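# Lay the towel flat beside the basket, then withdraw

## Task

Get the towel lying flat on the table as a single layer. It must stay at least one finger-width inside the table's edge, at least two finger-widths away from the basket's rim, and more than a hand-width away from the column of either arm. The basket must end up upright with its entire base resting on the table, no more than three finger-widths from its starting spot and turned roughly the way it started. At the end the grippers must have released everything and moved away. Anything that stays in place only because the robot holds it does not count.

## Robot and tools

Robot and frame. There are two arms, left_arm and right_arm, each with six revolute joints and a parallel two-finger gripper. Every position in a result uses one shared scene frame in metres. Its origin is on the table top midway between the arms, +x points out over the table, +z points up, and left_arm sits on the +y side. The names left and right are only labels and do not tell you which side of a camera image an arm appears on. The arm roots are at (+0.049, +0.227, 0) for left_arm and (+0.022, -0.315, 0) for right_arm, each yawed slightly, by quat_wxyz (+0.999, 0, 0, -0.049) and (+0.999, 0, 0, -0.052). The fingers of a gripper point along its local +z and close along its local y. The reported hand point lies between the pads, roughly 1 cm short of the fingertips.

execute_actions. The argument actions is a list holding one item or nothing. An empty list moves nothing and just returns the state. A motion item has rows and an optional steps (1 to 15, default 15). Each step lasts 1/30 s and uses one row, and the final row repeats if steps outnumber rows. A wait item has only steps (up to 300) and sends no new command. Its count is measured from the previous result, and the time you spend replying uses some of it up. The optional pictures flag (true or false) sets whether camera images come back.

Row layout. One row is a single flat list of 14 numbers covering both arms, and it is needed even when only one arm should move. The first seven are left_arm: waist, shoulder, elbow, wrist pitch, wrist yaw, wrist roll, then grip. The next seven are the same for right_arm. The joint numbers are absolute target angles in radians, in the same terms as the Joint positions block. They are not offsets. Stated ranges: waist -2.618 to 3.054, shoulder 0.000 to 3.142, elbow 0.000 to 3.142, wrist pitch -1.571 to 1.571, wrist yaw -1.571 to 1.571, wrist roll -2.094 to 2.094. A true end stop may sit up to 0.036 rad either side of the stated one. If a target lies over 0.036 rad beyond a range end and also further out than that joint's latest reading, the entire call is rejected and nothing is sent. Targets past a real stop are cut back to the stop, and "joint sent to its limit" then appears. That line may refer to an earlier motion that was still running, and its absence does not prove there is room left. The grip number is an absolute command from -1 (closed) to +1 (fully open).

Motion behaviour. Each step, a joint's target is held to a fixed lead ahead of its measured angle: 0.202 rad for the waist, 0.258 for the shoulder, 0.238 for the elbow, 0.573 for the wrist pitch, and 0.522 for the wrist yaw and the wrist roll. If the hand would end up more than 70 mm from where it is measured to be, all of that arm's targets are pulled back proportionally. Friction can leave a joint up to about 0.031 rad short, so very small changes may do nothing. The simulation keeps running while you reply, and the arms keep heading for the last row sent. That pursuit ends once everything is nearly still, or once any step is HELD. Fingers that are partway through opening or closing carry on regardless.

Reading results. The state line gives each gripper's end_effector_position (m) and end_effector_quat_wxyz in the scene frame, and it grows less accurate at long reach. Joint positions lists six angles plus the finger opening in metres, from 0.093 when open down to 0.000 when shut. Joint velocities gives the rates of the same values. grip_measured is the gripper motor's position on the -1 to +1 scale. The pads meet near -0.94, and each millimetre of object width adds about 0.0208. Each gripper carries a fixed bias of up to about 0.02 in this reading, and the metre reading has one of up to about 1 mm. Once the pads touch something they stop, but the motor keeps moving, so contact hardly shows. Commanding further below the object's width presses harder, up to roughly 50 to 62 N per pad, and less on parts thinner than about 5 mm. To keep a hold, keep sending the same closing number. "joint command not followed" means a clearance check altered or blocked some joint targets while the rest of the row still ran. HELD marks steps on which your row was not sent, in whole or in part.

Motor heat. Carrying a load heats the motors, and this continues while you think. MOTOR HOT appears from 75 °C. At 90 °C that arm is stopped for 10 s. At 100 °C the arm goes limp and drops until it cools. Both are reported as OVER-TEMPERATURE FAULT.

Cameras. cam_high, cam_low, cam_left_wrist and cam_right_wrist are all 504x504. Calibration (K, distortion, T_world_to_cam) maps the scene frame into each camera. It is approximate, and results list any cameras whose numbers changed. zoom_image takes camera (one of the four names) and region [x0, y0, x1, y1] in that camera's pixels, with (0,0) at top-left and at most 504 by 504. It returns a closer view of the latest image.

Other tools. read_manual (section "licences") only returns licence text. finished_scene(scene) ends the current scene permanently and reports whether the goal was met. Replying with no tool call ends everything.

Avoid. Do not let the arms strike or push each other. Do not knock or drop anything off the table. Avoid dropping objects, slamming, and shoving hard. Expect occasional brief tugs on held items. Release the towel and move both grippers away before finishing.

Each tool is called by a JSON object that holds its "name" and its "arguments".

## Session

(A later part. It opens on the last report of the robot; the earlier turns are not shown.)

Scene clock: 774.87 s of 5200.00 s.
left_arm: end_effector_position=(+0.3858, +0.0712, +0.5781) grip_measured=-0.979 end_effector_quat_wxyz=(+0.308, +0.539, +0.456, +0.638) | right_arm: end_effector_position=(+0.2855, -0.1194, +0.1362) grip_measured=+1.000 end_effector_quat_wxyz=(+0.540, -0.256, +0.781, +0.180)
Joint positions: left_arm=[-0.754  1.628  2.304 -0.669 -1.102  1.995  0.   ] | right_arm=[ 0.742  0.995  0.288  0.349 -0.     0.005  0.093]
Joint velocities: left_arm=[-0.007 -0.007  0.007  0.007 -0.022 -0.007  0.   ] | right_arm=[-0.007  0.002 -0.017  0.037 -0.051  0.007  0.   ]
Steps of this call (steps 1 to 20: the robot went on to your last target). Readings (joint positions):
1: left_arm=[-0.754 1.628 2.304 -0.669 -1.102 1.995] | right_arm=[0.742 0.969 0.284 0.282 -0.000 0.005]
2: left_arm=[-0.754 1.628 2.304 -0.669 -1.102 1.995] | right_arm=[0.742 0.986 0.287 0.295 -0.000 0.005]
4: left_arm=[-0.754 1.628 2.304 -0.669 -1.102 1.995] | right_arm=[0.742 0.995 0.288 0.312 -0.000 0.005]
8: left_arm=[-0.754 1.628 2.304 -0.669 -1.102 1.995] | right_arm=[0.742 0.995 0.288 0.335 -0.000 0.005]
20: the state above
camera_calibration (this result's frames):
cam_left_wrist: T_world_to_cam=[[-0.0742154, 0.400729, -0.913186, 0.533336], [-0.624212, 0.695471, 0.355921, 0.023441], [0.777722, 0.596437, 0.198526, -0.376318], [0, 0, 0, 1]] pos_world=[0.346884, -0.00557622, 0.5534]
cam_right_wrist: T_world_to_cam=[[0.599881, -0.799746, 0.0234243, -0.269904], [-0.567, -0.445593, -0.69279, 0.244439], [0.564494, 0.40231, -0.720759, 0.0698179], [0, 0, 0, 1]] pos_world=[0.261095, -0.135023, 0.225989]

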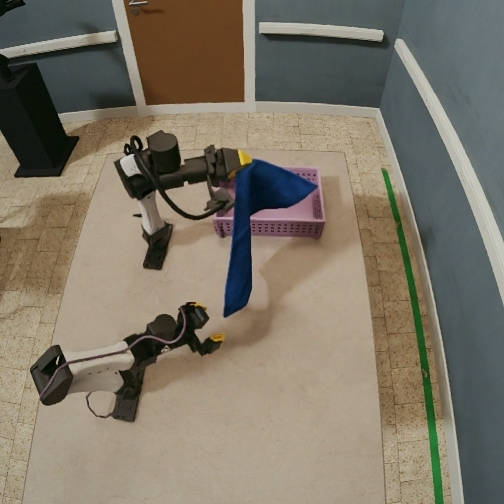

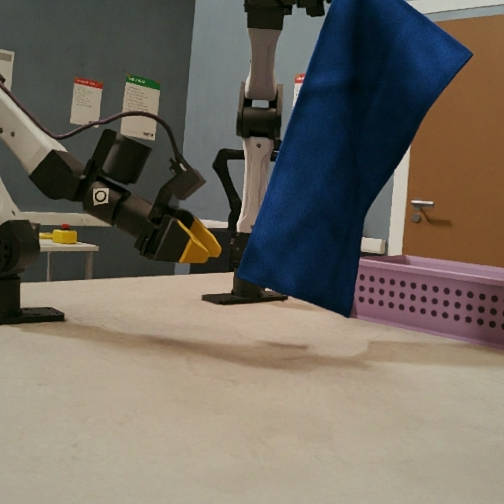

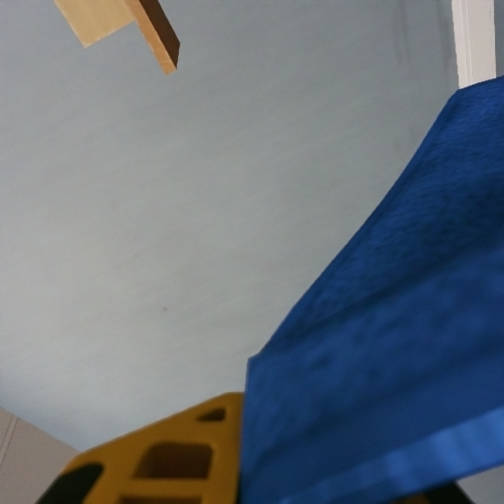

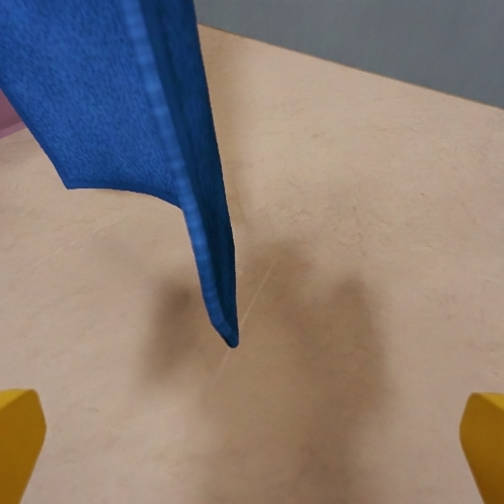

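{"name": "execute_actions", "arguments": {"actions": [{"rows": [[-0.762,1.650,2.335,-0.650,-1.110,2.000,-1,0.755,1.04,0.328,0.41,0,0,1],[-0.762,1.650,2.335,-0.650,-1.110,2.000,-1,0.76,1.072,0.337,0.445,0,0,1],[-0.762,1.650,2.335,-0.650,-1.110,2.000,-1,0.765,1.104,0.346,0.475,0,0,1],[-0.762,1.650,2.335,-0.650,-1.110,2.000,-1,0.77,1.136,0.355,0.505,0,0,1],[-0.762,1.650,2.335,-0.650,-1.110,2.000,-1,0.775,1.168,0.364,0.53,0,0,1],[-0.762,1.650,2.335,-0.650,-1.110,2.000,-1,0.78,1.20,0.374,0.555,0,0,1],[-0.762,1.650,2.335,-0.650,-1.110,2.000,-1,0.784,1.232,0.384,0.58,0,0,1],[-0.762,1.650,2.335,-0.650,-1.110,2.000,-1,0.784,1.264,0.394,0.605,0,0,1],[-0.762,1.650,2.335,-0.650,-1.110,2.000,-1,0.784,1.296,0.404,0.625,0,0,1],[-0.762,1.650,2.335,-0.650,-1.110,2.000,-1,0.784,1.328,0.415,0.645,0,0,1],[-0.762,1.650,2.335,-0.650,-1.110,2.000,-1,0.784,1.36,0.426,0.662,0,0,1],[-0.762,1.650,2.335,-0.650,-1.110,2.000,-1,0.784,1.392,0.437,0.677,0,0,1],[-0.762,1.650,2.335,-0.650,-1.110,2.000,-1,0.784,1.424,0.448,0.688,0,0,1],[-0.762,1.650,2.335,-0.650,-1.110,2.000,-1,0.784,1.452,0.459,0.695,0,0,1],[-0.762,1.650,2.335,-0.650,-1.110,2.000,-1,0.784,1.475,0.468,0.698,0,0,1]], "steps": 15}], "pictures": false}}

{"name": "execute_actions", "arguments": {"actions": [{"steps": 20}]}}

Scene clock: 787.20 s of 5200.00 s.
left_arm: end_effector_position=(+0.3858, +0.0712, +0.5781) grip_measured=-0.979 end_effector_quat_wxyz=(+0.308, +0.539, +0.456, +0.638) | right_arm: end_effector_position=(+0.3267, -0.0733, +0.1143) grip_measured=+1.000 end_effector_quat_wxyz=(+0.533, -0.269, +0.780, +0.187)
Joint positions: left_arm=[-0.754  1.628  2.304 -0.669 -1.102  1.995  0.   ] | right_arm=[ 0.774  1.415  0.423  0.622 -0.     0.005  0.093]
Joint velocities: left_arm=[-0.012 -0.007 -0.012 -0.022  0.037  0.081  0.   ] | right_arm=[-0.022  0.818  0.315  0.403  0.022  0.051  0.   ]
Steps of this call (steps 1 to 15: the robot went on to your last target; steps 16 to 355: nothing new was sent; steps 356 to 370: all 15 steps of this action). Readings (joint positions):
356: left_arm=[-0.754 1.628 2.304 -0.669 -1.102 1.995] | right_arm=[0.742 0.999 0.288 0.355 -0.000 0.005]
357: left_arm=[-0.754 1.628 2.304 -0.669 -1.102 1.995] | right_arm=[0.743 1.012 0.291 0.367 -0.000 0.005]
359: left_arm=[-0.754 1.628 2.304 -0.669 -1.102 1.995] | right_arm=[0.750 1.062 0.307 0.401 -0.000 0.005]
363: left_arm=[-0.754 1.628 2.304 -0.669 -1.102 1.995] | right_arm=[0.770 1.193 0.348 0.488 -0.000 0.005]
370: the state above

Scene clock: 787.87 s of 5200.00 s.
left_arm: end_effector_position=(+0.3858, +0.0712, +0.5781) grip_measured=-0.979 end_effector_quat_wxyz=(+0.308, +0.539, +0.456, +0.638) | right_arm: end_effector_position=(+0.3327, -0.0686, +0.1132) grip_measured=+1.000 end_effector_quat_wxyz=(+0.539, -0.268, +0.776, +0.189)
Joint positions: left_arm=[-0.754  1.628  2.304 -0.669 -1.102  1.995  0.   ] | right_arm=[ 0.774  1.462  0.435  0.672 -0.     0.005  0.093]
Joint velocities: left_arm=[-0.007  0.012  0.002  0.037 -0.007 -0.051  0.   ] | right_arm=[-0.002 -0.012  0.007  0.007 -0.081  0.037  0.   ]
Steps of this call (steps 1 to 20: the robot went on to your last target). Readings (joint positions):
1: left_arm=[-0.754 1.628 2.304 -0.669 -1.102 1.995] | right_arm=[0.774 1.438 0.431 0.631 -0.000 0.005]
2: left_arm=[-0.754 1.628 2.304 -0.669 -1.102 1.995] | right_arm=[0.774 1.453 0.435 0.638 -0.000 0.005]
4: left_arm=[-0.754 1.628 2.304 -0.669 -1.102 1.995] | right_arm=[0.774 1.462 0.435 0.645 -0.000 0.005]
8: left_arm=[-0.754 1.628 2.304 -0.669 -1.102 1.995] | right_arm=[0.774 1.462 0.435 0.662 -0.000 0.005]
20: the state above
camera_calibration (this result's frames):
cam_left_wrist: T_world_to_cam=[[-0.0742154, 0.400729, -0.913186, 0.533336], [-0.624212, 0.695471, 0.355921, 0.023441], [0.777722, 0.596437, 0.198526, -0.376318], [0, 0, 0, 1]] pos_world=[0.346884, -0.00557622, 0.5534]
cam_right_wrist: T_world_to_cam=[[0.625119, -0.780177, 0.0234493, -0.264123], [-0.550149, -0.461722, -0.695808, 0.271536], [0.553681, 0.422062, -0.717844, 0.0108266], [0, 0, 0, 1]] pos_world=[0.308499, -0.085258, 0.202902]

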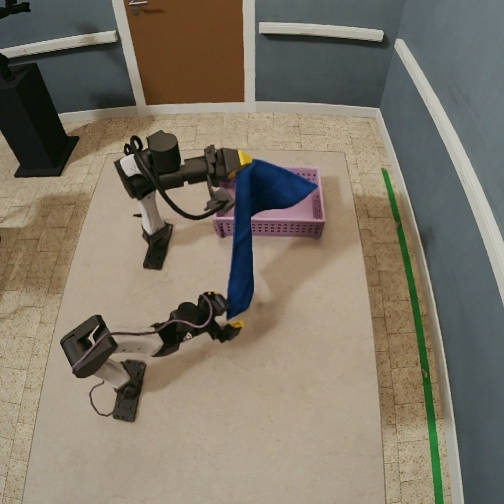

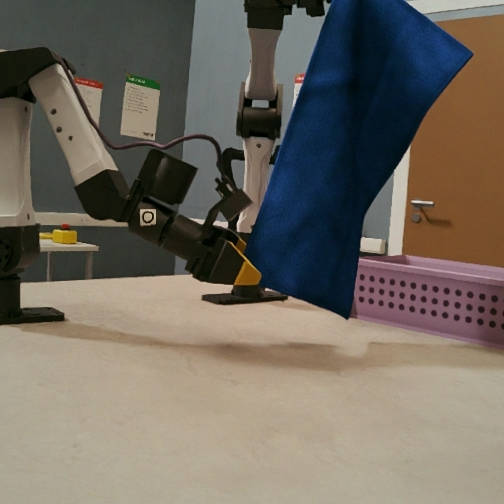

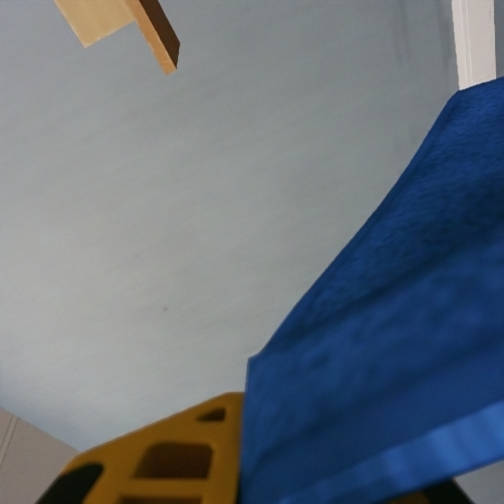

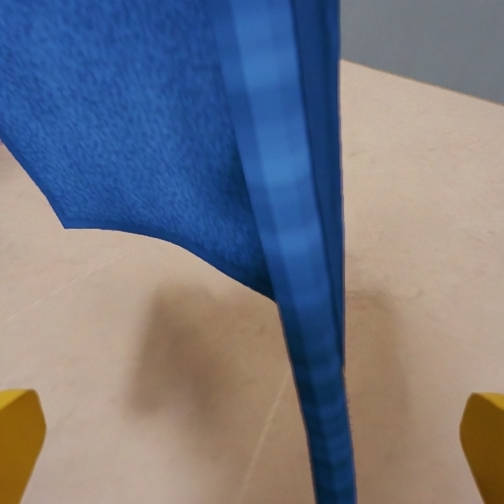

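{"name": "zoom_image", "arguments": {"camera": "cam_low", "region": [170, 200, 310, 340]}}

Region (170, 200, 310, 340) of cam_low's 504x504 image, scaled by 3.600, with more detail than that image has.

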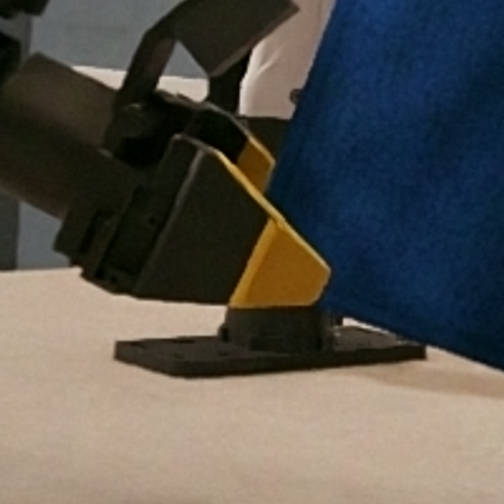

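{"name": "execute_actions", "arguments": {"actions": [{"rows": [[-0.762,1.650,2.335,-0.650,-1.110,2.000,-1,0.77,1.475,0.468,0.698,0,0,0.88],[-0.762,1.650,2.335,-0.650,-1.110,2.000,-1,0.76,1.475,0.468,0.698,0,0,0.76],[-0.762,1.650,2.335,-0.650,-1.110,2.000,-1,0.755,1.475,0.468,0.698,0,0,0.64],[-0.762,1.650,2.335,-0.650,-1.110,2.000,-1,0.75,1.475,0.468,0.698,0,0,0.52],[-0.762,1.650,2.335,-0.650,-1.110,2.000,-1,0.745,1.475,0.468,0.698,0,0,0.40],[-0.762,1.650,2.335,-0.650,-1.110,2.000,-1,0.74,1.475,0.468,0.698,0,0,0.28],[-0.762,1.650,2.335,-0.650,-1.110,2.000,-1,0.74,1.475,0.468,0.698,0,0,0.16],[-0.762,1.650,2.335,-0.650,-1.110,2.000,-1,0.74,1.475,0.468,0.698,0,0,0.05],[-0.762,1.650,2.335,-0.650,-1.110,2.000,-1,0.74,1.475,0.468,0.698,0,0,-0.05],[-0.762,1.650,2.335,-0.650,-1.110,2.000,-1,0.74,1.475,0.468,0.698,0,0,-0.15],[-0.762,1.650,2.335,-0.650,-1.110,2.000,-1,0.74,1.475,0.468,0.698,0,0,-0.25],[-0.762,1.650,2.335,-0.650,-1.110,2.000,-1,0.74,1.475,0.468,0.698,0,0,-0.35],[-0.762,1.650,2.335,-0.650,-1.110,2.000,-1,0.74,1.475,0.468,0.698,0,0,-0.43],[-0.762,1.650,2.335,-0.650,-1.110,2.000,-1,0.74,1.475,0.468,0.698,0,0,-0.5],[-0.762,1.650,2.335,-0.650,-1.110,2.000,-1,0.74,1.475,0.468,0.698,0,0,-0.56]], "steps": 15}], "pictures": false}}

{"name": "execute_actions", "arguments": {"actions": [{"rows": [[-0.762,1.650,2.335,-0.650,-1.110,2.000,-1,0.74,1.475,0.468,0.698,0,0,-0.62],[-0.762,1.650,2.335,-0.650,-1.110,2.000,-1,0.74,1.475,0.468,0.698,0,0,-0.68],[-0.762,1.650,2.335,-0.650,-1.110,2.000,-1,0.74,1.475,0.468,0.698,0,0,-0.74],[-0.762,1.650,2.335,-0.650,-1.110,2.000,-1,0.74,1.475,0.468,0.698,0,0,-0.8],[-0.762,1.650,2.335,-0.650,-1.110,2.000,-1,0.74,1.475,0.468,0.698,0,0,-0.84],[-0.762,1.650,2.335,-0.650,-1.110,2.000,-1,0.74,1.475,0.468,0.698,0,0,-0.88],[-0.762,1.650,2.335,-0.650,-1.110,2.000,-1,0.74,1.475,0.468,0.698,0,0,-0.92],[-0.762,1.650,2.335,-0.650,-1.110,2.000,-1,0.74,1.475,0.468,0.698,0,0,-0.96],[-0.762,1.650,2.335,-0.650,-1.110,2.000,-1,0.74,1.475,0.468,0.698,0,0,-1]], "steps": 15}]}}

Scene clock: 801.23 s of 5200.00 s.
left_arm: end_effector_position=(+0.3858, +0.0712, +0.5781) grip_measured=-0.979 end_effector_quat_wxyz=(+0.308, +0.539, +0.456, +0.638) | right_arm: end_effector_position=(+0.3385, -0.0761, +0.1133) grip_measured=-0.531 end_effector_quat_wxyz=(+0.541, -0.258, +0.779, +0.183)
Joint positions: left_arm=[-0.754  1.628  2.304 -0.669 -1.102  1.995  0.   ] | right_arm=[ 0.75   1.462  0.435  0.672 -0.     0.005  0.02 ]
Joint velocities: left_arm=[-0.007 -0.007 -0.012 -0.037  0.007  0.022  0.   ] | right_arm=[-0.007 -0.007 -0.012 -0.11  -0.022  0.007 -0.056]
Steps of this call (steps 1 to 15: the robot went on to your last target; steps 16 to 386: nothing new was sent; steps 387 to 401: all 15 steps of this action). Readings (joint positions):
387: left_arm=[-0.754 1.628 2.304 -0.669 -1.102 1.995] | right_arm=[0.774 1.462 0.435 0.672 -0.000 0.005]
388: left_arm=[-0.754 1.628 2.304 -0.669 -1.102 1.995] | right_arm=[0.774 1.462 0.435 0.672 -0.000 0.005]
390: left_arm=[-0.754 1.628 2.304 -0.669 -1.102 1.995] | right_arm=[0.770 1.462 0.435 0.672 -0.000 0.005]
394: left_arm=[-0.754 1.628 2.304 -0.669 -1.102 1.995] | right_arm=[0.752 1.462 0.435 0.672 -0.000 0.005]
401: the state above

Scene clock: 801.73 s of 5200.00 s.
left_arm: end_effector_position=(+0.3858, +0.0712, +0.5781) grip_measured=-0.979 end_effector_quat_wxyz=(+0.308, +0.539, +0.456, +0.638) | right_arm: end_effector_position=(+0.3385, -0.0761, +0.1134) grip_measured=-0.975 end_effector_quat_wxyz=(+0.542, -0.259, +0.779, +0.183)
Joint positions: left_arm=[-0.754  1.628  2.304 -0.669 -1.102  1.995  0.   ] | right_arm=[ 0.75   1.462  0.435  0.673 -0.     0.005  0.   ]
Joint velocities: left_arm=[-0.007  0.007  0.012 -0.037  0.095  0.051  0.   ] | right_arm=[-0.007 -0.007 -0.012  0.022  0.066 -0.037  0.   ]
Steps of this call (steps 1 to 15: all 15 steps of this action). Readings (joint positions):
1: left_arm=[-0.754 1.628 2.304 -0.669 -1.102 1.995] | right_arm=[0.750 1.462 0.435 0.672 -0.000 0.005]
2: left_arm=[-0.754 1.628 2.304 -0.669 -1.102 1.995] | right_arm=[0.750 1.462 0.435 0.673 -0.000 0.005]
4: left_arm=[-0.754 1.628 2.304 -0.669 -1.102 1.995] | right_arm=[0.750 1.462 0.435 0.673 -0.000 0.005]
8: left_arm=[-0.754 1.628 2.304 -0.669 -1.102 1.995] | right_arm=[0.750 1.462 0.435 0.673 -0.000 0.005]
15: the state above
camera_calibration (this result's frames):
cam_left_wrist: T_world_to_cam=[[-0.0742154, 0.400729, -0.913186, 0.533336], [-0.624212, 0.695471, 0.355921, 0.023441], [0.777722, 0.596437, 0.198526, -0.376318], [0, 0, 0, 1]] pos_world=[0.346884, -0.00557622, 0.5534]
cam_right_wrist: T_world_to_cam=[[0.606376, -0.794811, 0.0241693, -0.268511], [-0.560243, -0.448594, -0.696341, 0.275902], [0.564302, 0.408704, -0.717304, 0.00619038], [0, 0, 0, 1]] pos_world=[0.313897, -0.0921774, 0.203052]

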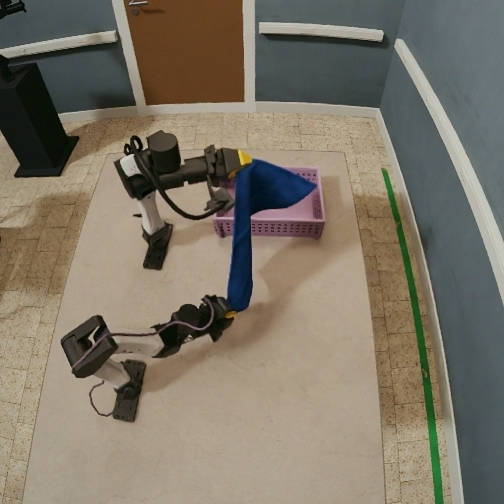

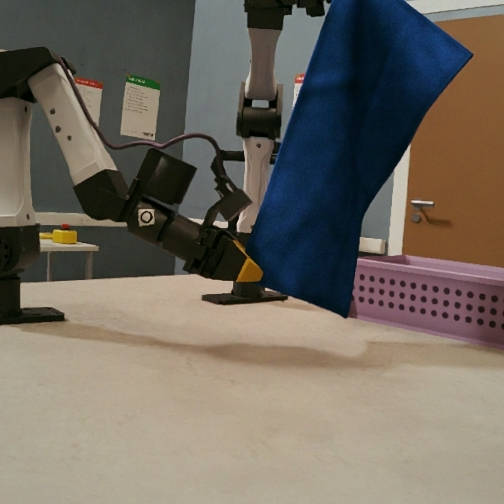

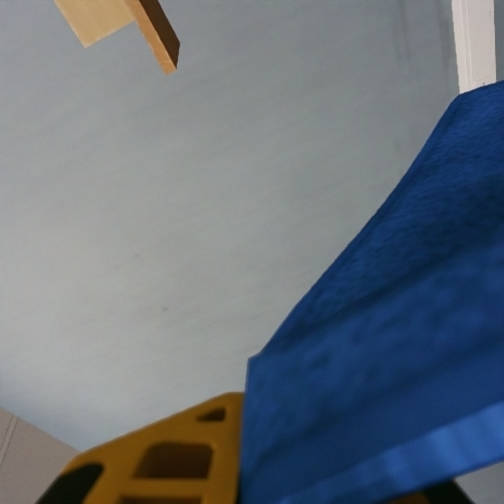

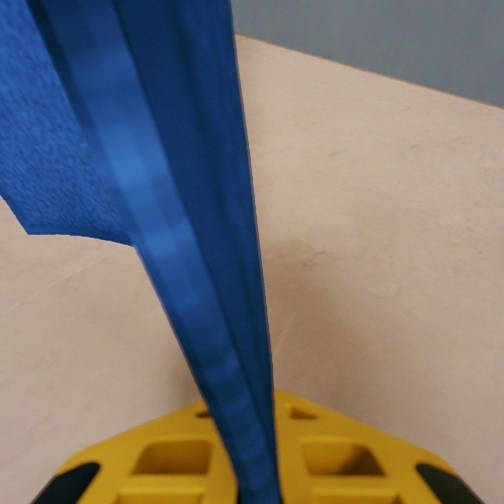

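{"name": "execute_actions", "arguments": {"actions": [{"rows": [[-0.739,1.638,2.283,-0.683,-1.072,1.975,-1,0.726,1.447,0.488,0.621,0,-0.025,-1],[-0.729,1.641,2.275,-0.686,-1.053,1.966,-1,0.713,1.445,0.516,0.582,0,-0.05,-1],[-0.718,1.644,2.268,-0.690,-1.035,1.956,-1,0.699,1.442,0.544,0.543,0,-0.075,-1],[-0.707,1.647,2.26,-0.693,-1.017,1.947,-1,0.685,1.439,0.572,0.504,0,-0.1,-1],[-0.697,1.651,2.253,-0.696,-0.998,1.937,-1,0.672,1.437,0.6,0.465,0,-0.125,-1],[-0.686,1.654,2.245,-0.699,-0.98,1.928,-1,0.658,1.434,0.628,0.426,0,-0.15,-1],[-0.675,1.657,2.238,-0.702,-0.962,1.918,-1,0.644,1.431,0.656,0.387,0,-0.175,-1],[-0.665,1.66,2.23,-0.705,-0.943,1.908,-1,0.631,1.429,0.684,0.348,0,-0.2,-1],[-0.654,1.663,2.223,-0.709,-0.925,1.899,-1,0.617,1.426,0.712,0.309,0,-0.225,-1],[-0.644,1.666,2.215,-0.712,-0.907,1.889,-1,0.603,1.423,0.74,0.27,0,-0.25,-1],[-0.633,1.669,2.208,-0.715,-0.888,1.88,-1,0.59,1.421,0.768,0.231,0,-0.275,-1],[-0.622,1.672,2.2,-0.718,-0.87,1.87,-1,0.576,1.418,0.796,0.192,0,-0.3,-1],[-0.612,1.676,2.193,-0.721,-0.852,1.86,-1,0.562,1.415,0.824,0.153,0,-0.325,-1],[-0.601,1.679,2.185,-0.724,-0.833,1.851,-1,0.549,1.413,0.852,0.114,0,-0.35,-1],[-0.59,1.682,2.178,-0.728,-0.815,1.841,-1,0.535,1.41,0.88,0.075,0,-0.375,-1]], "steps": 15}], "pictures": false}}

{"name": "execute_actions", "arguments": {"actions": [{"rows": [[-0.58,1.685,2.17,-0.731,-0.797,1.832,-1,0.521,1.407,0.908,0.036,0,-0.4,-1],[-0.569,1.688,2.163,-0.734,-0.778,1.822,-1,0.508,1.405,0.936,-0.003,0,-0.425,-1],[-0.558,1.691,2.155,-0.737,-0.76,1.813,-1,0.494,1.402,0.964,-0.042,0,-0.45,-1],[-0.548,1.694,2.148,-0.74,-0.742,1.803,-1,0.48,1.399,0.992,-0.081,0,-0.475,-1],[-0.537,1.697,2.14,-0.743,-0.723,1.793,-1,0.467,1.397,1.02,-0.12,0,-0.5,-1],[-0.526,1.7,2.133,-0.747,-0.705,1.784,-1,0.453,1.394,1.048,-0.159,0,-0.525,-1],[-0.516,1.704,2.125,-0.75,-0.687,1.774,-1,0.439,1.391,1.076,-0.198,0,-0.55,-1],[-0.505,1.707,2.118,-0.753,-0.668,1.765,-1,0.426,1.389,1.104,-0.237,0,-0.575,-1],[-0.494,1.71,2.11,-0.756,-0.65,1.755,-1,0.412,1.386,1.132,-0.276,0,-0.6,-1],[-0.484,1.713,2.103,-0.759,-0.632,1.745,-1,0.398,1.383,1.16,-0.315,0,-0.625,-1],[-0.473,1.716,2.095,-0.762,-0.613,1.736,-1,0.385,1.381,1.188,-0.354,0,-0.65,-1],[-0.462,1.719,2.088,-0.766,-0.595,1.726,-1,0.371,1.378,1.216,-0.393,0,-0.675,-1],[-0.452,1.722,2.08,-0.769,-0.577,1.717,-1,0.357,1.375,1.244,-0.432,0,-0.7,-1],[-0.441,1.725,2.073,-0.772,-0.558,1.707,-1,0.344,1.373,1.272,-0.471,0,-0.725,-1],[-0.431,1.729,2.065,-0.775,-0.54,1.698,-1,0.33,1.37,1.3,-0.51,0,-0.75,-1]], "steps": 15}], "pictures": false}}

{"name": "execute_actions", "arguments": {"actions": [{"rows": [[-0.42,1.732,2.058,-0.778,-0.522,1.688,-1,0.32,1.388,1.323,-0.523,0,-0.78,-1],[-0.409,1.735,2.05,-0.781,-0.503,1.678,-1,0.31,1.405,1.346,-0.536,0,-0.809,-1],[-0.399,1.738,2.043,-0.785,-0.485,1.669,-1,0.3,1.423,1.369,-0.548,0,-0.839,-1],[-0.388,1.741,2.035,-0.788,-0.467,1.659,-1,0.289,1.441,1.392,-0.561,0,-0.869,-1],[-0.377,1.744,2.028,-0.791,-0.448,1.65,-1,0.279,1.458,1.415,-0.574,0,-0.898,-1],[-0.367,1.747,2.02,-0.794,-0.43,1.64,-1,0.269,1.476,1.438,-0.587,0,-0.928,-1],[-0.356,1.75,2.013,-0.797,-0.412,1.63,-1,0.259,1.494,1.461,-0.6,0,-0.958,-1],[-0.345,1.753,2.005,-0.8,-0.393,1.621,-1,0.249,1.511,1.484,-0.613,0,-0.987,-1],[-0.335,1.757,1.998,-0.804,-0.375,1.611,-1,0.238,1.529,1.507,-0.625,0,-1.017,-1],[-0.324,1.76,1.99,-0.807,-0.357,1.602,-1,0.228,1.547,1.53,-0.638,0,-1.047,-1],[-0.313,1.763,1.983,-0.81,-0.338,1.592,-1,0.218,1.564,1.553,-0.651,0,-1.076,-1],[-0.303,1.766,1.975,-0.813,-0.32,1.583,-1,0.208,1.582,1.576,-0.664,0,-1.106,-1],[-0.292,1.769,1.968,-0.816,-0.302,1.573,-1,0.198,1.6,1.599,-0.677,0,-1.136,-1],[-0.281,1.772,1.96,-0.819,-0.283,1.563,-1,0.188,1.617,1.622,-0.69,0,-1.165,-1],[-0.271,1.775,1.953,-0.823,-0.265,1.554,-1,0.178,1.635,1.645,-0.703,0,-1.195,-1]], "steps": 15}], "pictures": false}}

{"name": "execute_actions", "arguments": {"actions": [{"rows": [[-0.26,1.778,1.945,-0.826,-0.247,1.544,-1,0.167,1.653,1.668,-0.715,0,-1.225,-1],[-0.249,1.781,1.938,-0.829,-0.228,1.535,-1,0.157,1.67,1.691,-0.728,0,-1.254,-1],[-0.239,1.785,1.93,-0.832,-0.21,1.525,-1,0.147,1.688,1.714,-0.741,0,-1.284,-1],[-0.228,1.788,1.923,-0.835,-0.192,1.515,-1,0.137,1.706,1.737,-0.754,0,-1.314,-1],[-0.218,1.791,1.915,-0.838,-0.173,1.506,-1,0.127,1.723,1.76,-0.767,0,-1.343,-1],[-0.207,1.794,1.908,-0.842,-0.155,1.496,-1,0.117,1.741,1.783,-0.78,0,-1.373,-1],[-0.196,1.797,1.9,-0.845,-0.137,1.487,-1,0.106,1.759,1.806,-0.792,0,-1.403,-1],[-0.186,1.8,1.893,-0.848,-0.118,1.477,-1,0.096,1.776,1.829,-0.805,0,-1.432,-1],[-0.175,1.803,1.885,-0.851,-0.1,1.468,-1,0.086,1.794,1.852,-0.818,0,-1.462,-1],[-0.164,1.806,1.878,-0.854,-0.082,1.458,-1,0.076,1.812,1.875,-0.831,0,-1.492,-1],[-0.154,1.81,1.87,-0.857,-0.063,1.448,-1,0.066,1.829,1.898,-0.844,0,-1.521,-1],[-0.143,1.813,1.863,-0.861,-0.045,1.439,-1,0.056,1.847,1.921,-0.857,0,-1.551,-1],[-0.132,1.816,1.855,-0.864,-0.027,1.429,-1,0.045,1.865,1.944,-0.869,0,-1.581,-1],[-0.122,1.819,1.848,-0.867,-0.008,1.42,-1,0.035,1.882,1.967,-0.882,0,-1.61,-1],[-0.111,1.822,1.84,-0.87,0.01,1.41,-1,0.025,1.9,1.99,-0.895,0,-1.64,-1]], "steps": 15}], "pictures": false}}

{"name": "execute_actions", "arguments": {"actions": [{"steps": 30}]}}

Scene clock: 838.43 s of 5200.00 s.
left_arm: end_effector_position=(+0.4333, +0.0685, +0.5341) grip_measured=-0.979 end_effector_quat_wxyz=(+0.313, +0.578, +0.457, +0.599) | right_arm: end_effector_position=(+0.4161, -0.1175, +0.1797) grip_measured=-0.975 end_effector_quat_wxyz=(+0.544, -0.301, +0.781, +0.054)
Joint positions: left_arm=[-0.617  1.653  2.219 -0.703 -0.897  1.884  0.   ] | right_arm=[ 0.567  1.445  0.805  0.227 -0.002 -0.27   0.   ]
Joint velocities: left_arm=[ 0.281  0.149 -0.247 -0.139  0.535 -0.286  0.   ] | right_arm=[-0.398 -0.071  0.794 -1.062 -0.007 -0.667  0.   ]
Steps of this call (steps 1 to 15: the robot went on to your last target; steps 16 to 1086: nothing new was sent; steps 1087 to 1101: all 15 steps of this action). Readings (joint positions):
1087: left_arm=[-0.753 1.628 2.304 -0.671 -1.099 1.992] | right_arm=[0.748 1.462 0.440 0.664 -0.001 0.001]
1088: left_arm=[-0.750 1.628 2.304 -0.673 -1.091 1.988] | right_arm=[0.743 1.462 0.450 0.645 -0.001 -0.008]
1090: left_arm=[-0.736 1.628 2.301 -0.675 -1.070 1.977] | right_arm=[0.721 1.462 0.490 0.592 -0.002 -0.034]
1094: left_arm=[-0.691 1.628 2.274 -0.681 -1.016 1.947] | right_arm=[0.663 1.462 0.606 0.473 -0.002 -0.108]
1101: the state above
After step 1086, the last 265 steps of your reply time or wait did not run and took no scene time. You can wait again.

Scene clock: 838.93 s of 5200.00 s.
left_arm: end_effector_position=(+0.4876, +0.0714, +0.4547) grip_measured=-0.979 end_effector_quat_wxyz=(+0.312, +0.639, +0.480, +0.514) | right_arm: end_effector_position=(+0.4442, -0.2036, +0.2646) grip_measured=-0.975 end_effector_quat_wxyz=(+0.486, -0.378, +0.782, -0.094)
Joint positions: left_arm=[-0.457  1.702  2.105 -0.752 -0.623  1.742  0.   ] | right_arm=[ 0.361  1.406  1.223 -0.352 -0.001 -0.642  0.   ]
Joint velocities: left_arm=[ 0.286  0.076 -0.227 -0.11   0.491 -0.256  0.   ] | right_arm=[-0.388 -0.09   0.789 -1.048 -0.066 -0.667  0.   ]
Steps of this call (steps 1 to 15: all 15 steps of this action). Readings (joint positions):
1: left_arm=[-0.606 1.658 2.211 -0.706 -0.879 1.875] | right_arm=[0.553 1.442 0.832 0.189 -0.002 -0.295]
2: left_arm=[-0.596 1.663 2.202 -0.710 -0.860 1.865] | right_arm=[0.539 1.440 0.860 0.151 -0.002 -0.319]
4: left_arm=[-0.574 1.671 2.186 -0.718 -0.824 1.846] | right_arm=[0.512 1.435 0.916 0.074 -0.002 -0.369]
8: left_arm=[-0.531 1.684 2.156 -0.731 -0.751 1.809] | right_arm=[0.457 1.425 1.027 -0.082 -0.002 -0.468]
15: the state above

Scene clock: 839.43 s of 5200.00 s.
left_arm: end_effector_position=(+0.5218, +0.0922, +0.3673) grip_measured=-0.979 end_effector_quat_wxyz=(+0.309, +0.678, +0.538, +0.395) | right_arm: end_effector_position=(+0.4823, -0.2680, +0.2839) grip_measured=-0.975 end_effector_quat_wxyz=(+0.388, -0.497, +0.749, -0.204)
Joint positions: left_arm=[-0.297  1.75   1.993 -0.8   -0.347  1.598  0.   ] | right_arm=[ 0.205  1.594  1.576 -0.645 -0.001 -1.07   0.   ]
Joint velocities: left_arm=[ 0.31   0.09  -0.212 -0.066  0.476 -0.198  0.   ] | right_arm=[-0.286  0.569  0.608 -0.388  0.037 -0.813  0.   ]
Steps of this call (steps 1 to 15: all 15 steps of this action). Readings (joint positions):
1: left_arm=[-0.446 1.705 2.098 -0.755 -0.604 1.732] | right_arm=[0.348 1.405 1.251 -0.387 -0.001 -0.668]
2: left_arm=[-0.436 1.708 2.091 -0.758 -0.586 1.722] | right_arm=[0.336 1.405 1.278 -0.415 -0.001 -0.695]
4: left_arm=[-0.414 1.715 2.076 -0.764 -0.549 1.703] | right_arm=[0.314 1.407 1.325 -0.465 -0.001 -0.750]
8: left_arm=[-0.372 1.728 2.045 -0.778 -0.475 1.665] | right_arm=[0.275 1.451 1.425 -0.537 -0.001 -0.864]
15: the state above

Scene clock: 839.93 s of 5200.00 s.
left_arm: end_effector_position=(+0.5319, +0.1239, +0.2838) grip_measured=-0.979 end_effector_quat_wxyz=(+0.303, +0.678, +0.621, +0.252) | right_arm: end_effector_position=(+0.5290, -0.3405, +0.2740) grip_measured=-0.975 end_effector_quat_wxyz=(-0.276, +0.616, -0.686, +0.274)
Joint positions: left_arm=[-0.138  1.797  1.88  -0.846 -0.072  1.454  0.   ] | right_arm=[ 0.053  1.856  1.923 -0.84  -0.001 -1.514  0.   ]
Joint velocities: left_arm=[ 0.3    0.09  -0.203 -0.125  0.549 -0.256  0.   ] | right_arm=[-0.281  0.505  0.618 -0.315 -0.007 -0.842  0.   ]
Steps of this call (steps 1 to 15: all 15 steps of this action). Readings (joint positions):
1: left_arm=[-0.287 1.753 1.985 -0.803 -0.329 1.588] | right_arm=[0.195 1.613 1.597 -0.660 -0.001 -1.099]
2: left_arm=[-0.276 1.756 1.978 -0.806 -0.310 1.579] | right_arm=[0.185 1.632 1.620 -0.674 -0.001 -1.129]
4: left_arm=[-0.254 1.762 1.963 -0.812 -0.274 1.560] | right_arm=[0.165 1.668 1.666 -0.702 -0.001 -1.188]
8: left_arm=[-0.212 1.775 1.933 -0.824 -0.201 1.521] | right_arm=[0.124 1.734 1.760 -0.753 -0.001 -1.306]
15: the state above

Scene clock: 840.93 s of 5200.00 s.
left_arm: end_effector_position=(+0.5296, +0.1230, +0.2671) grip_measured=-0.979 end_effector_quat_wxyz=(+0.307, +0.675, +0.637, +0.208) | right_arm: end_effector_position=(+0.5274, -0.3532, +0.2587) grip_measured=-0.975 end_effector_quat_wxyz=(-0.236, +0.656, -0.663, +0.271)
Joint positions: left_arm=[-0.114  1.811  1.863 -0.863  0.005  1.415  0.   ] | right_arm=[ 0.028  1.893  1.952 -0.894 -0.001 -1.636  0.   ]
Joint velocities: left_arm=[ 0.007  0.017 -0.012  0.066 -0.022  0.007  0.   ] | right_arm=[ 0.002 -0.017  0.002  0.022  0.007  0.007  0.   ]
Steps of this call (steps 1 to 30: the robot went on to your last target). Readings (joint positions):
1: left_arm=[-0.129 1.800 1.874 -0.850 -0.057 1.446] | right_arm=[0.044 1.870 1.940 -0.848 -0.001 -1.538]
2: left_arm=[-0.121 1.803 1.869 -0.854 -0.046 1.440] | right_arm=[0.037 1.881 1.949 -0.854 -0.001 -1.558]
4: left_arm=[-0.114 1.809 1.864 -0.860 -0.030 1.431] | right_arm=[0.029 1.890 1.952 -0.867 -0.001 -1.586]
8: left_arm=[-0.114 1.811 1.863 -0.863 -0.009 1.421] | right_arm=[0.028 1.893 1.952 -0.886 -0.001 -1.616]
30: the state above
All arms were judged still, so your last target was given up. Only a new action makes them travel on or press farther. Fingers that are still opening or closing keep moving.
camera_calibration (this result's frames):
cam_left_wrist: T_world_to_cam=[[-0.715699, -0.00506559, -0.69839, 0.571534], [-0.206713, 0.956706, 0.204897, -0.0250073], [0.667117, 0.29101, -0.685761, -0.125002], [0, 0, 0, 1]] pos_world=[0.487268, 0.0631968, 0.318556]
cam_right_wrist: T_world_to_cam=[[0.740909, 0.0382026, 0.670518, -0.550737], [-0.294618, -0.878701, 0.375611, -0.210758], [0.603534, -0.475841, -0.639783, -0.236097], [0, 0, 0, 1]] pos_world=[0.488445, -0.276499, 0.297391]

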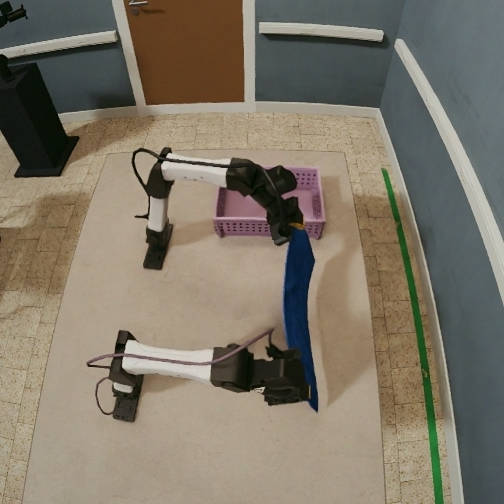

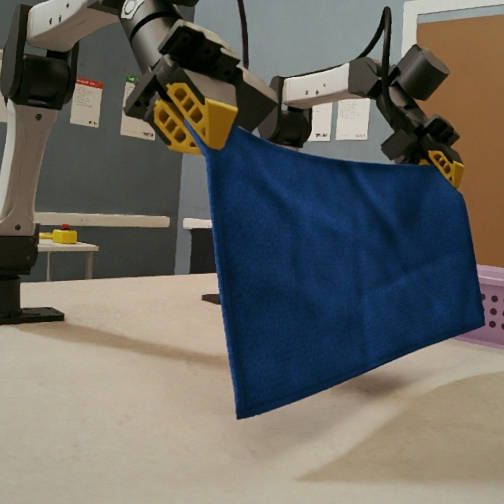

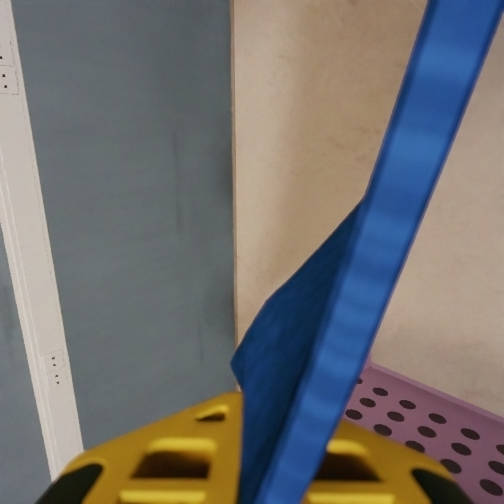

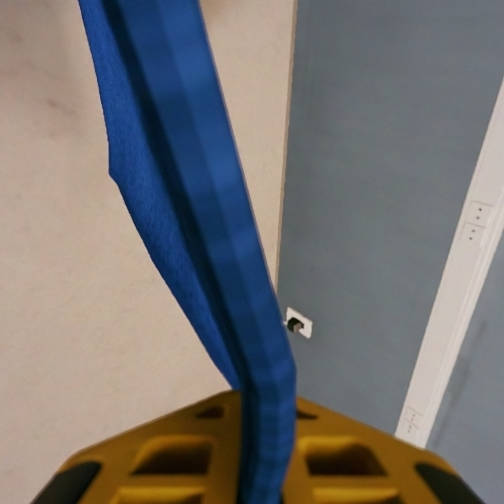

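{"name": "execute_actions", "arguments": {"actions": [{"rows": [[-0.112,1.784,1.816,-0.83,0,1.41,-1,0.0235,1.863,1.905,-0.848,0,-1.64,-1],[-0.114,1.767,1.782,-0.81,0,1.41,-1,0.022,1.845,1.869,-0.826,0,-1.64,-1],[-0.115,1.751,1.748,-0.79,0,1.41,-1,0.0205,1.828,1.834,-0.804,0,-1.64,-1],[-0.116,1.735,1.714,-0.77,0,1.41,-1,0.019,1.811,1.799,-0.782,0,-1.64,-1],[-0.117,1.718,1.68,-0.75,0,1.41,-1,0.0177,1.793,1.763,-0.76,0,-1.64,-1],[-0.119,1.702,1.646,-0.73,0,1.41,-1,0.016,1.776,1.728,-0.738,0,-1.64,-1],[-0.12,1.686,1.612,-0.71,0,1.41,-1,0.0147,1.759,1.693,-0.716,0,-1.64,-1],[-0.121,1.669,1.578,-0.69,0,1.41,-1,0.013,1.741,1.657,-0.694,0,-1.64,-1],[-0.122,1.653,1.544,-0.67,0,1.41,-1,0.0118,1.724,1.622,-0.672,0,-1.64,-1],[-0.124,1.637,1.51,-0.65,0,1.41,-1,0.0103,1.707,1.587,-0.65,0,-1.64,-1],[-0.125,1.62,1.476,-0.63,0,1.41,-1,0.009,1.689,1.551,-0.628,0,-1.64,-1],[-0.126,1.604,1.442,-0.61,0,1.41,-1,0.0074,1.672,1.516,-0.606,0,-1.64,-1],[-0.127,1.588,1.408,-0.59,0,1.41,-1,0.006,1.655,1.481,-0.584,0,-1.64,-1],[-0.129,1.571,1.374,-0.57,0,1.41,-1,0.0045,1.637,1.445,-0.562,0,-1.64,-1],[-0.13,1.555,1.34,-0.55,0,1.41,-1,0.003,1.62,1.41,-0.54,0,-1.64,-1]], "steps": 15}], "pictures": false}}

{"name": "execute_actions", "arguments": {"actions": [{"rows": [[-0.133,1.539,1.31,-0.535,0,1.408,-1,0.002,1.604,1.379,-0.524,0,-1.641,-1],[-0.136,1.522,1.279,-0.52,0,1.405,-1,0.001,1.587,1.347,-0.508,0,-1.642,-1],[-0.139,1.506,1.249,-0.505,0,1.403,-1,0.0,1.571,1.316,-0.492,0,-1.642,-1],[-0.142,1.49,1.219,-0.49,0,1.401,-1,-0.0015,1.555,1.284,-0.476,0,-1.643,-1],[-0.145,1.473,1.189,-0.475,0,1.398,-1,-0.0027,1.538,1.253,-0.46,0,-1.644,-1],[-0.148,1.457,1.158,-0.46,0,1.396,-1,-0.0038,1.522,1.221,-0.444,0,-1.645,-1],[-0.151,1.441,1.128,-0.445,0,1.394,-1,-0.005,1.506,1.19,-0.428,0,-1.646,-1],[-0.153,1.424,1.098,-0.43,0,1.391,-1,-0.006,1.489,1.158,-0.412,0,-1.646,-1],[-0.156,1.408,1.068,-0.415,0,1.389,-1,-0.007,1.473,1.127,-0.396,0,-1.647,-1],[-0.159,1.392,1.037,-0.40,0,1.387,-1,-0.0083,1.457,1.095,-0.38,0,-1.648,-1],[-0.162,1.375,1.007,-0.388,0,1.384,-1,-0.0095,1.44,1.064,-0.366,0,-1.649,-1],[-0.165,1.359,0.977,-0.377,0,1.382,-1,-0.0106,1.424,1.032,-0.354,0,-1.65,-1],[-0.168,1.343,0.947,-0.368,0,1.38,-1,-0.0117,1.408,1.001,-0.344,0,-1.65,-1],[-0.171,1.326,0.916,-0.363,0,1.377,-1,-0.013,1.391,0.969,-0.338,0,-1.651,-1],[-0.174,1.31,0.886,-0.36,0,1.375,-1,-0.014,1.375,0.938,-0.335,0,-1.652,-1]], "steps": 15}], "pictures": false}}

{"name": "execute_actions", "arguments": {"actions": [{"steps": 15}]}}

Scene clock: 881.60 s of 5200.00 s.
left_arm: end_effector_position=(+0.4838, +0.1308, +0.2131) grip_measured=-0.979 end_effector_quat_wxyz=(+0.302, +0.678, +0.638, +0.203) | right_arm: end_effector_position=(+0.4809, -0.3541, +0.2067) grip_measured=-0.975 end_effector_quat_wxyz=(-0.232, +0.655, -0.667, +0.269)
Joint positions: left_arm=[-0.118  1.604  1.42  -0.642  0.005  1.414  0.   ] | right_arm=[ 0.019  1.677  1.485 -0.652 -0.001 -1.637  0.   ]
Joint velocities: left_arm=[-0.081 -0.481 -0.969  0.52   0.066  0.022  0.   ] | right_arm=[-0.046 -0.52  -0.989  0.535  0.037  0.007  0.   ]
Steps of this call (steps 1 to 1205: nothing new was sent; steps 1206 to 1220: all 15 steps of this action). Readings (joint positions):
1206: left_arm=[-0.114 1.809 1.859 -0.858 0.005 1.415] | right_arm=[0.028 1.892 1.947 -0.889 -0.001 -1.636]
1207: left_arm=[-0.114 1.804 1.846 -0.847 0.005 1.415] | right_arm=[0.028 1.886 1.932 -0.876 -0.001 -1.636]
1209: left_arm=[-0.114 1.780 1.794 -0.821 0.005 1.414] | right_arm=[0.028 1.863 1.875 -0.848 -0.001 -1.636]
1213: left_arm=[-0.114 1.718 1.658 -0.766 0.005 1.414] | right_arm=[0.028 1.801 1.731 -0.790 -0.001 -1.636]
1220: the state above
After step 1205, the last 141 steps of your reply time or wait did not run and took no scene time. You can wait again.

Scene clock: 882.10 s of 5200.00 s.
left_arm: end_effector_position=(+0.4179, +0.1284, +0.1581) grip_measured=-0.979 end_effector_quat_wxyz=(+0.317, +0.681, +0.629, +0.198) | right_arm: end_effector_position=(+0.4153, -0.3556, +0.1524) grip_measured=-0.975 end_effector_quat_wxyz=(-0.235, +0.648, -0.668, +0.281)
Joint positions: left_arm=[-0.161  1.357  0.963 -0.41   0.005  1.389  0.   ] | right_arm=[ 0.001  1.428  1.008 -0.401 -0.001 -1.645  0.   ]
Joint velocities: left_arm=[-0.085 -0.481 -0.857  0.315  0.022 -0.051  0.   ] | right_arm=[-0.037 -0.486 -0.882  0.3   -0.037 -0.066  0.   ]
Steps of this call (steps 1 to 15: all 15 steps of this action). Readings (joint positions):
1: left_arm=[-0.121 1.587 1.387 -0.624 0.005 1.414] | right_arm=[0.017 1.660 1.451 -0.632 -0.001 -1.637]
2: left_arm=[-0.123 1.571 1.355 -0.607 0.005 1.413] | right_arm=[0.015 1.642 1.418 -0.613 -0.001 -1.637]
4: left_arm=[-0.129 1.539 1.293 -0.573 0.005 1.411] | right_arm=[0.013 1.609 1.354 -0.576 -0.001 -1.637]
8: left_arm=[-0.142 1.473 1.173 -0.508 0.005 1.404] | right_arm=[0.009 1.544 1.228 -0.506 -0.001 -1.640]
15: the state above

Scene clock: 882.60 s of 5200.00 s.
left_arm: end_effector_position=(+0.4107, +0.1281, +0.1496) grip_measured=-0.979 end_effector_quat_wxyz=(+0.320, +0.680, +0.630, +0.197) | right_arm: end_effector_position=(+0.4084, -0.3557, +0.1445) grip_measured=-0.975 end_effector_quat_wxyz=(-0.236, +0.648, -0.666, +0.283)
Joint positions: left_arm=[-0.167  1.333  0.908 -0.375  0.005  1.38   0.   ] | right_arm=[-0.001  1.404  0.952 -0.363 -0.001 -1.648  0.   ]
Joint velocities: left_arm=[ 0.007  0.002 -0.007 -0.095 -0.007  0.051  0.   ] | right_arm=[-0.012  0.002  0.002  0.066 -0.022 -0.022  0.   ]
Steps of this call (steps 1 to 15: the robot went on to your last target). Readings (joint positions):
1: left_arm=[-0.164 1.343 0.938 -0.406 0.005 1.387] | right_arm=[-0.000 1.415 0.983 -0.397 -0.001 -1.645]
2: left_arm=[-0.166 1.336 0.922 -0.406 0.005 1.386] | right_arm=[-0.001 1.407 0.966 -0.396 -0.001 -1.646]
4: left_arm=[-0.167 1.333 0.909 -0.403 0.005 1.384] | right_arm=[-0.001 1.404 0.954 -0.393 -0.001 -1.647]
8: left_arm=[-0.167 1.333 0.908 -0.386 0.005 1.381] | right_arm=[-0.001 1.404 0.952 -0.375 -0.001 -1.648]
15: the state above
camera_calibration (this result's frames):
cam_left_wrist: T_world_to_cam=[[-0.713462, -0.00295477, -0.700688, 0.403505], [-0.180179, 0.967138, 0.179385, -0.0388514], [0.677132, 0.254234, -0.690548, -0.126433], [0, 0, 0, 1]] pos_world=[0.366497, 0.0709106, 0.202392]
cam_right_wrist: T_world_to_cam=[[0.728724, 0.0300104, 0.68415, -0.385802], [-0.319619, -0.868647, 0.378546, -0.191665], [0.605645, -0.494522, -0.623411, -0.248401], [0, 0, 0, 1]] pos_world=[0.370326, -0.27775, 0.181644]

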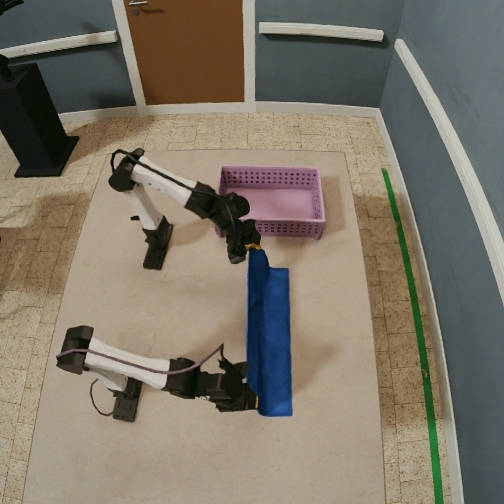

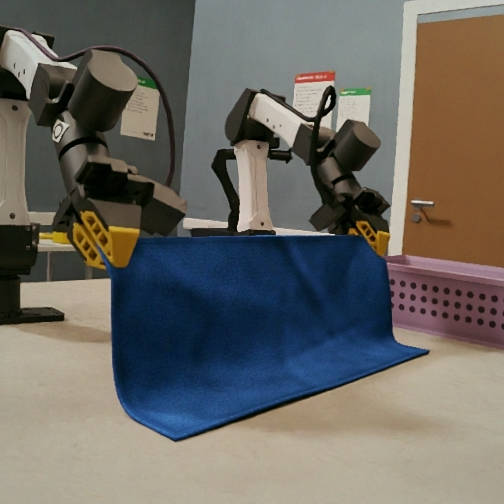

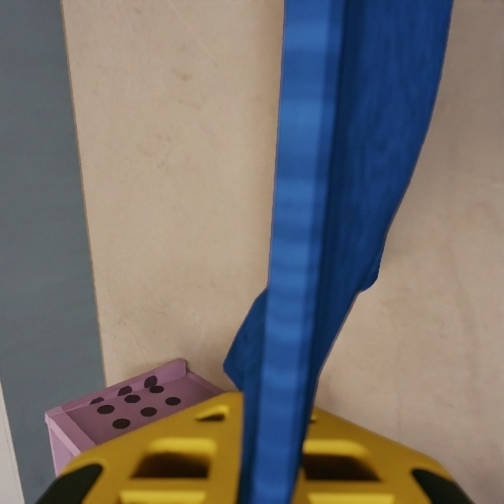

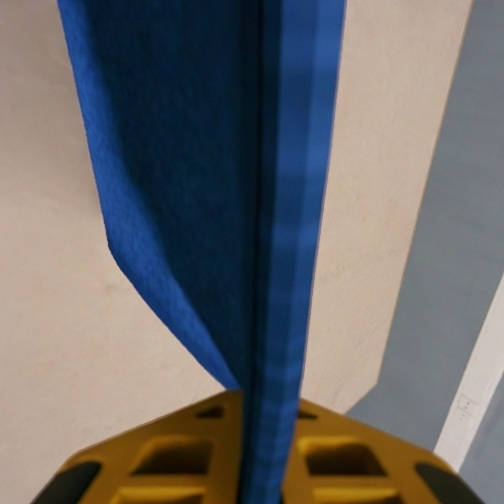

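{"name": "execute_actions", "arguments": {"actions": [{"rows": [[-0.177,1.298,0.861,-0.335,0,1.373,-1,-0.0155,1.363,0.912,-0.31,0,-1.653,-1],[-0.18,1.287,0.835,-0.315,0,1.37,-1,-0.017,1.352,0.887,-0.288,0,-1.654,-1],[-0.183,1.275,0.81,-0.298,0,1.368,-1,-0.0184,1.34,0.861,-0.27,0,-1.654,-1],[-0.187,1.264,0.784,-0.284,0,1.366,-1,-0.02,1.329,0.835,-0.254,0,-1.655,-1],[-0.19,1.252,0.759,-0.27,0,1.363,-1,-0.0213,1.317,0.81,-0.239,0,-1.656,-1],[-0.193,1.24,0.733,-0.256,0,1.361,-1,-0.023,1.305,0.784,-0.224,0,-1.657,-1],[-0.196,1.229,0.708,-0.242,0,1.359,-1,-0.0243,1.294,0.758,-0.209,0,-1.658,-1],[-0.199,1.217,0.682,-0.228,0,1.356,-1,-0.0258,1.282,0.733,-0.194,0,-1.658,-1],[-0.202,1.206,0.657,-0.214,0,1.354,-1,-0.027,1.271,0.707,-0.179,0,-1.659,-1],[-0.205,1.194,0.631,-0.2,0,1.352,-1,-0.0287,1.259,0.681,-0.164,0,-1.66,-1],[-0.208,1.182,0.606,-0.186,0,1.349,-1,-0.03,1.247,0.656,-0.149,0,-1.661,-1],[-0.212,1.171,0.58,-0.172,0,1.347,-1,-0.0316,1.236,0.63,-0.134,0,-1.662,-1],[-0.215,1.159,0.555,-0.158,0,1.345,-1,-0.033,1.224,0.604,-0.119,0,-1.662,-1],[-0.218,1.148,0.529,-0.147,0,1.342,-1,-0.0345,1.213,0.579,-0.105,0,-1.663,-1],[-0.221,1.136,0.504,-0.138,0,1.34,-1,-0.036,1.201,0.553,-0.093,0,-1.664,-1]], "steps": 15}], "pictures": false}}

{"name": "execute_actions", "arguments": {"actions": [{"rows": [[-0.226,1.119,0.483,-0.133,0,1.336,-1,-0.038,1.185,0.531,-0.086,0,-1.666,-1],[-0.232,1.102,0.462,-0.129,0,1.332,-1,-0.04,1.168,0.509,-0.08,0,-1.667,-1],[-0.237,1.085,0.44,-0.125,0,1.327,-1,-0.0425,1.152,0.486,-0.074,0,-1.669,-1],[-0.242,1.068,0.419,-0.121,0,1.323,-1,-0.0447,1.136,0.464,-0.068,0,-1.671,-1],[-0.248,1.051,0.398,-0.117,0,1.319,-1,-0.047,1.12,0.442,-0.062,0,-1.672,-1],[-0.253,1.034,0.377,-0.113,0,1.315,-1,-0.049,1.103,0.42,-0.056,0,-1.674,-1],[-0.258,1.018,0.356,-0.109,0,1.311,-1,-0.051,1.087,0.398,-0.05,0,-1.676,-1],[-0.264,1.001,0.335,-0.105,0,1.307,-1,-0.0533,1.071,0.376,-0.045,0,-1.677,-1],[-0.269,0.984,0.313,-0.102,0,1.302,-1,-0.0555,1.055,0.353,-0.04,0,-1.679,-1],[-0.274,0.967,0.292,-0.099,0,1.298,-1,-0.0577,1.038,0.331,-0.035,0,-1.681,-1],[-0.28,0.95,0.271,-0.096,0,1.294,-1,-0.06,1.022,0.309,-0.031,0,-1.682,-1],[-0.285,0.933,0.25,-0.093,0,1.29,-1,-0.062,1.006,0.287,-0.027,0,-1.684,-1]], "steps": 12}], "pictures": false}}

{"name": "execute_actions", "arguments": {"actions": [{"rows": [[-0.289,0.923,0.238,-0.091,0,1.287,-1,-0.0634,0.997,0.274,-0.023,0,-1.685,-1],[-0.292,0.913,0.225,-0.089,0,1.284,-1,-0.0648,0.988,0.261,-0.019,0,-1.686,-1],[-0.296,0.904,0.213,-0.087,0,1.281,-1,-0.066,0.979,0.248,-0.016,0,-1.688,-1],[-0.3,0.894,0.201,-0.085,0,1.278,-1,-0.0675,0.97,0.235,-0.013,0,-1.689,-1],[-0.303,0.884,0.189,-0.084,0,1.276,-1,-0.069,0.961,0.223,-0.011,0,-1.69,-1],[-0.307,0.874,0.176,-0.083,0,1.273,-1,-0.07,0.952,0.21,-0.009,0,-1.691,-1],[-0.31,0.865,0.164,-0.082,0,1.27,-1,-0.0716,0.943,0.197,-0.008,0,-1.693,-1],[-0.314,0.855,0.152,-0.082,0,1.267,-1,-0.073,0.934,0.184,-0.007,0,-1.694,-1]], "steps": 15}]}}

Scene clock: 905.40 s of 5200.00 s.
left_arm: end_effector_position=(+0.3565, +0.1290, +0.0922) grip_measured=-0.979 end_effector_quat_wxyz=(+0.324, +0.685, +0.626, +0.185) | right_arm: end_effector_position=(+0.3552, -0.3567, +0.0916) grip_measured=-0.975 end_effector_quat_wxyz=(-0.234, +0.644, -0.669, +0.289)
Joint positions: left_arm=[-0.208  1.178  0.571 -0.199  0.005  1.354  0.   ] | right_arm=[-0.021  1.247  0.613 -0.175 -0.001 -1.657  0.   ]
Joint velocities: left_arm=[-0.09  -0.32  -0.716  0.33   0.007 -0.095  0.   ] | right_arm=[-0.046 -0.335 -0.711  0.315  0.051 -0.022  0.   ]
Steps of this call (steps 1 to 15: the robot went on to your last target; steps 16 to 250: nothing new was sent; then 13.97 s passed at rest; steps 251 to 265: all 15 steps of this action). Readings (joint positions):
251: left_arm=[-0.167 1.331 0.904 -0.368 0.005 1.379] | right_arm=[-0.001 1.402 0.948 -0.355 -0.001 -1.648]
252: left_arm=[-0.168 1.325 0.894 -0.356 0.005 1.378] | right_arm=[-0.001 1.396 0.938 -0.343 -0.001 -1.648]
254: left_arm=[-0.172 1.304 0.856 -0.330 0.005 1.376] | right_arm=[-0.003 1.374 0.900 -0.316 -0.001 -1.649]
258: left_arm=[-0.186 1.255 0.754 -0.283 0.005 1.369] | right_arm=[-0.011 1.325 0.797 -0.266 -0.001 -1.651]
265: the state above

Scene clock: 905.80 s of 5200.00 s.
left_arm: end_effector_position=(+0.3052, +0.1279, +0.0571) grip_measured=-0.979 end_effector_quat_wxyz=(+0.342, +0.687, +0.617, +0.172) | right_arm: end_effector_position=(+0.3047, -0.3575, +0.0575) grip_measured=-0.975 end_effector_quat_wxyz=(-0.235, +0.638, -0.668, +0.303)
Joint positions: left_arm=[-0.269  0.98   0.314 -0.118  0.005  1.311  0.   ] | right_arm=[-0.046  1.056  0.344 -0.073 -0.001 -1.673  0.   ]
Joint velocities: left_arm=[-0.154 -0.486 -0.598  0.081 -0.095 -0.256  0.   ] | right_arm=[-0.066 -0.471 -0.623  0.168  0.007 -0.022  0.   ]
Steps of this call (steps 1 to 12: all 12 steps of this action). Readings (joint positions):
1: left_arm=[-0.212 1.165 0.547 -0.188 0.005 1.351] | right_arm=[-0.022 1.235 0.588 -0.162 -0.001 -1.658]
2: left_arm=[-0.216 1.151 0.523 -0.180 0.005 1.348] | right_arm=[-0.024 1.221 0.564 -0.152 -0.001 -1.659]
4: left_arm=[-0.226 1.119 0.479 -0.165 0.005 1.342] | right_arm=[-0.028 1.190 0.518 -0.133 -0.001 -1.661]
8: left_arm=[-0.248 1.049 0.397 -0.139 0.005 1.327] | right_arm=[-0.037 1.122 0.432 -0.100 -0.001 -1.667]
12: the state above

Scene clock: 906.30 s of 5200.00 s.
left_arm: end_effector_position=(+0.2767, +0.1289, +0.0320) grip_measured=-0.979 end_effector_quat_wxyz=(+0.344, +0.689, +0.618, +0.157) | right_arm: end_effector_position=(+0.2756, -0.3568, +0.0318) grip_measured=-0.975 end_effector_quat_wxyz=(-0.227, +0.640, -0.669, +0.302)
Joint positions: left_arm=[-0.306  0.878  0.179 -0.095  0.005  1.274  0.   ] | right_arm=[-0.06   0.96   0.203 -0.038 -0.001 -1.689  0.   ]
Joint velocities: left_arm=[-0.007 -0.017 -0.002  0.081 -0.051  0.022  0.   ] | right_arm=[-0.012 -0.012 -0.007  0.051 -0.022 -0.007  0.   ]
Steps of this call (steps 1 to 15: all 15 steps of this action). Readings (joint positions):
1: left_arm=[-0.274 0.964 0.294 -0.115 0.005 1.307] | right_arm=[-0.048 1.041 0.323 -0.069 -0.001 -1.675]
2: left_arm=[-0.279 0.951 0.277 -0.113 0.005 1.304] | right_arm=[-0.049 1.029 0.305 -0.065 -0.001 -1.676]
4: left_arm=[-0.286 0.931 0.248 -0.109 0.005 1.297] | right_arm=[-0.052 1.010 0.275 -0.059 -0.001 -1.679]
8: left_arm=[-0.300 0.892 0.200 -0.100 0.005 1.284] | right_arm=[-0.058 0.974 0.225 -0.045 -0.001 -1.685]
15: the state above
camera_calibration (this result's frames):
cam_left_wrist: T_world_to_cam=[[-0.726769, -0.00755258, -0.686841, 0.22931], [-0.115946, 0.98694, 0.111834, -0.0608442], [0.677025, 0.160914, -0.718153, -0.104146], [0, 0, 0, 1]] pos_world=[0.23011, 0.07854, 0.0895109]
cam_right_wrist: T_world_to_cam=[[0.719189, 0.0302526, 0.694155, -0.209487], [-0.350401, -0.846912, 0.399948, -0.176948], [0.599988, -0.530871, -0.59849, -0.250942], [0, 0, 0, 1]] pos_world=[0.239221, -0.27674, 0.0660001]

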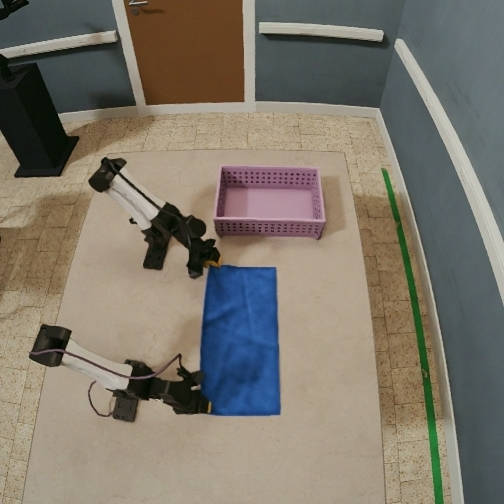

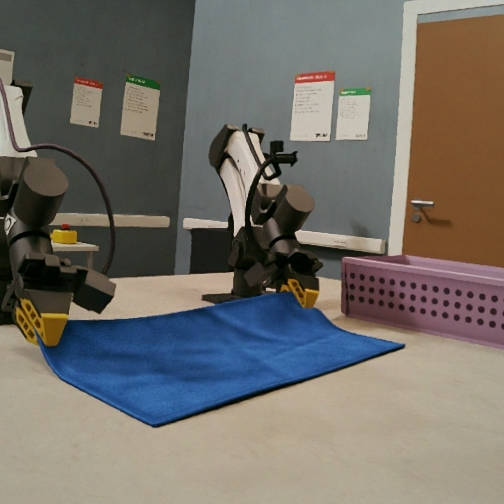

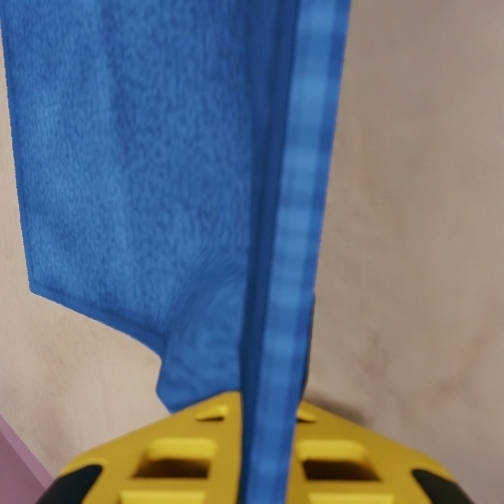

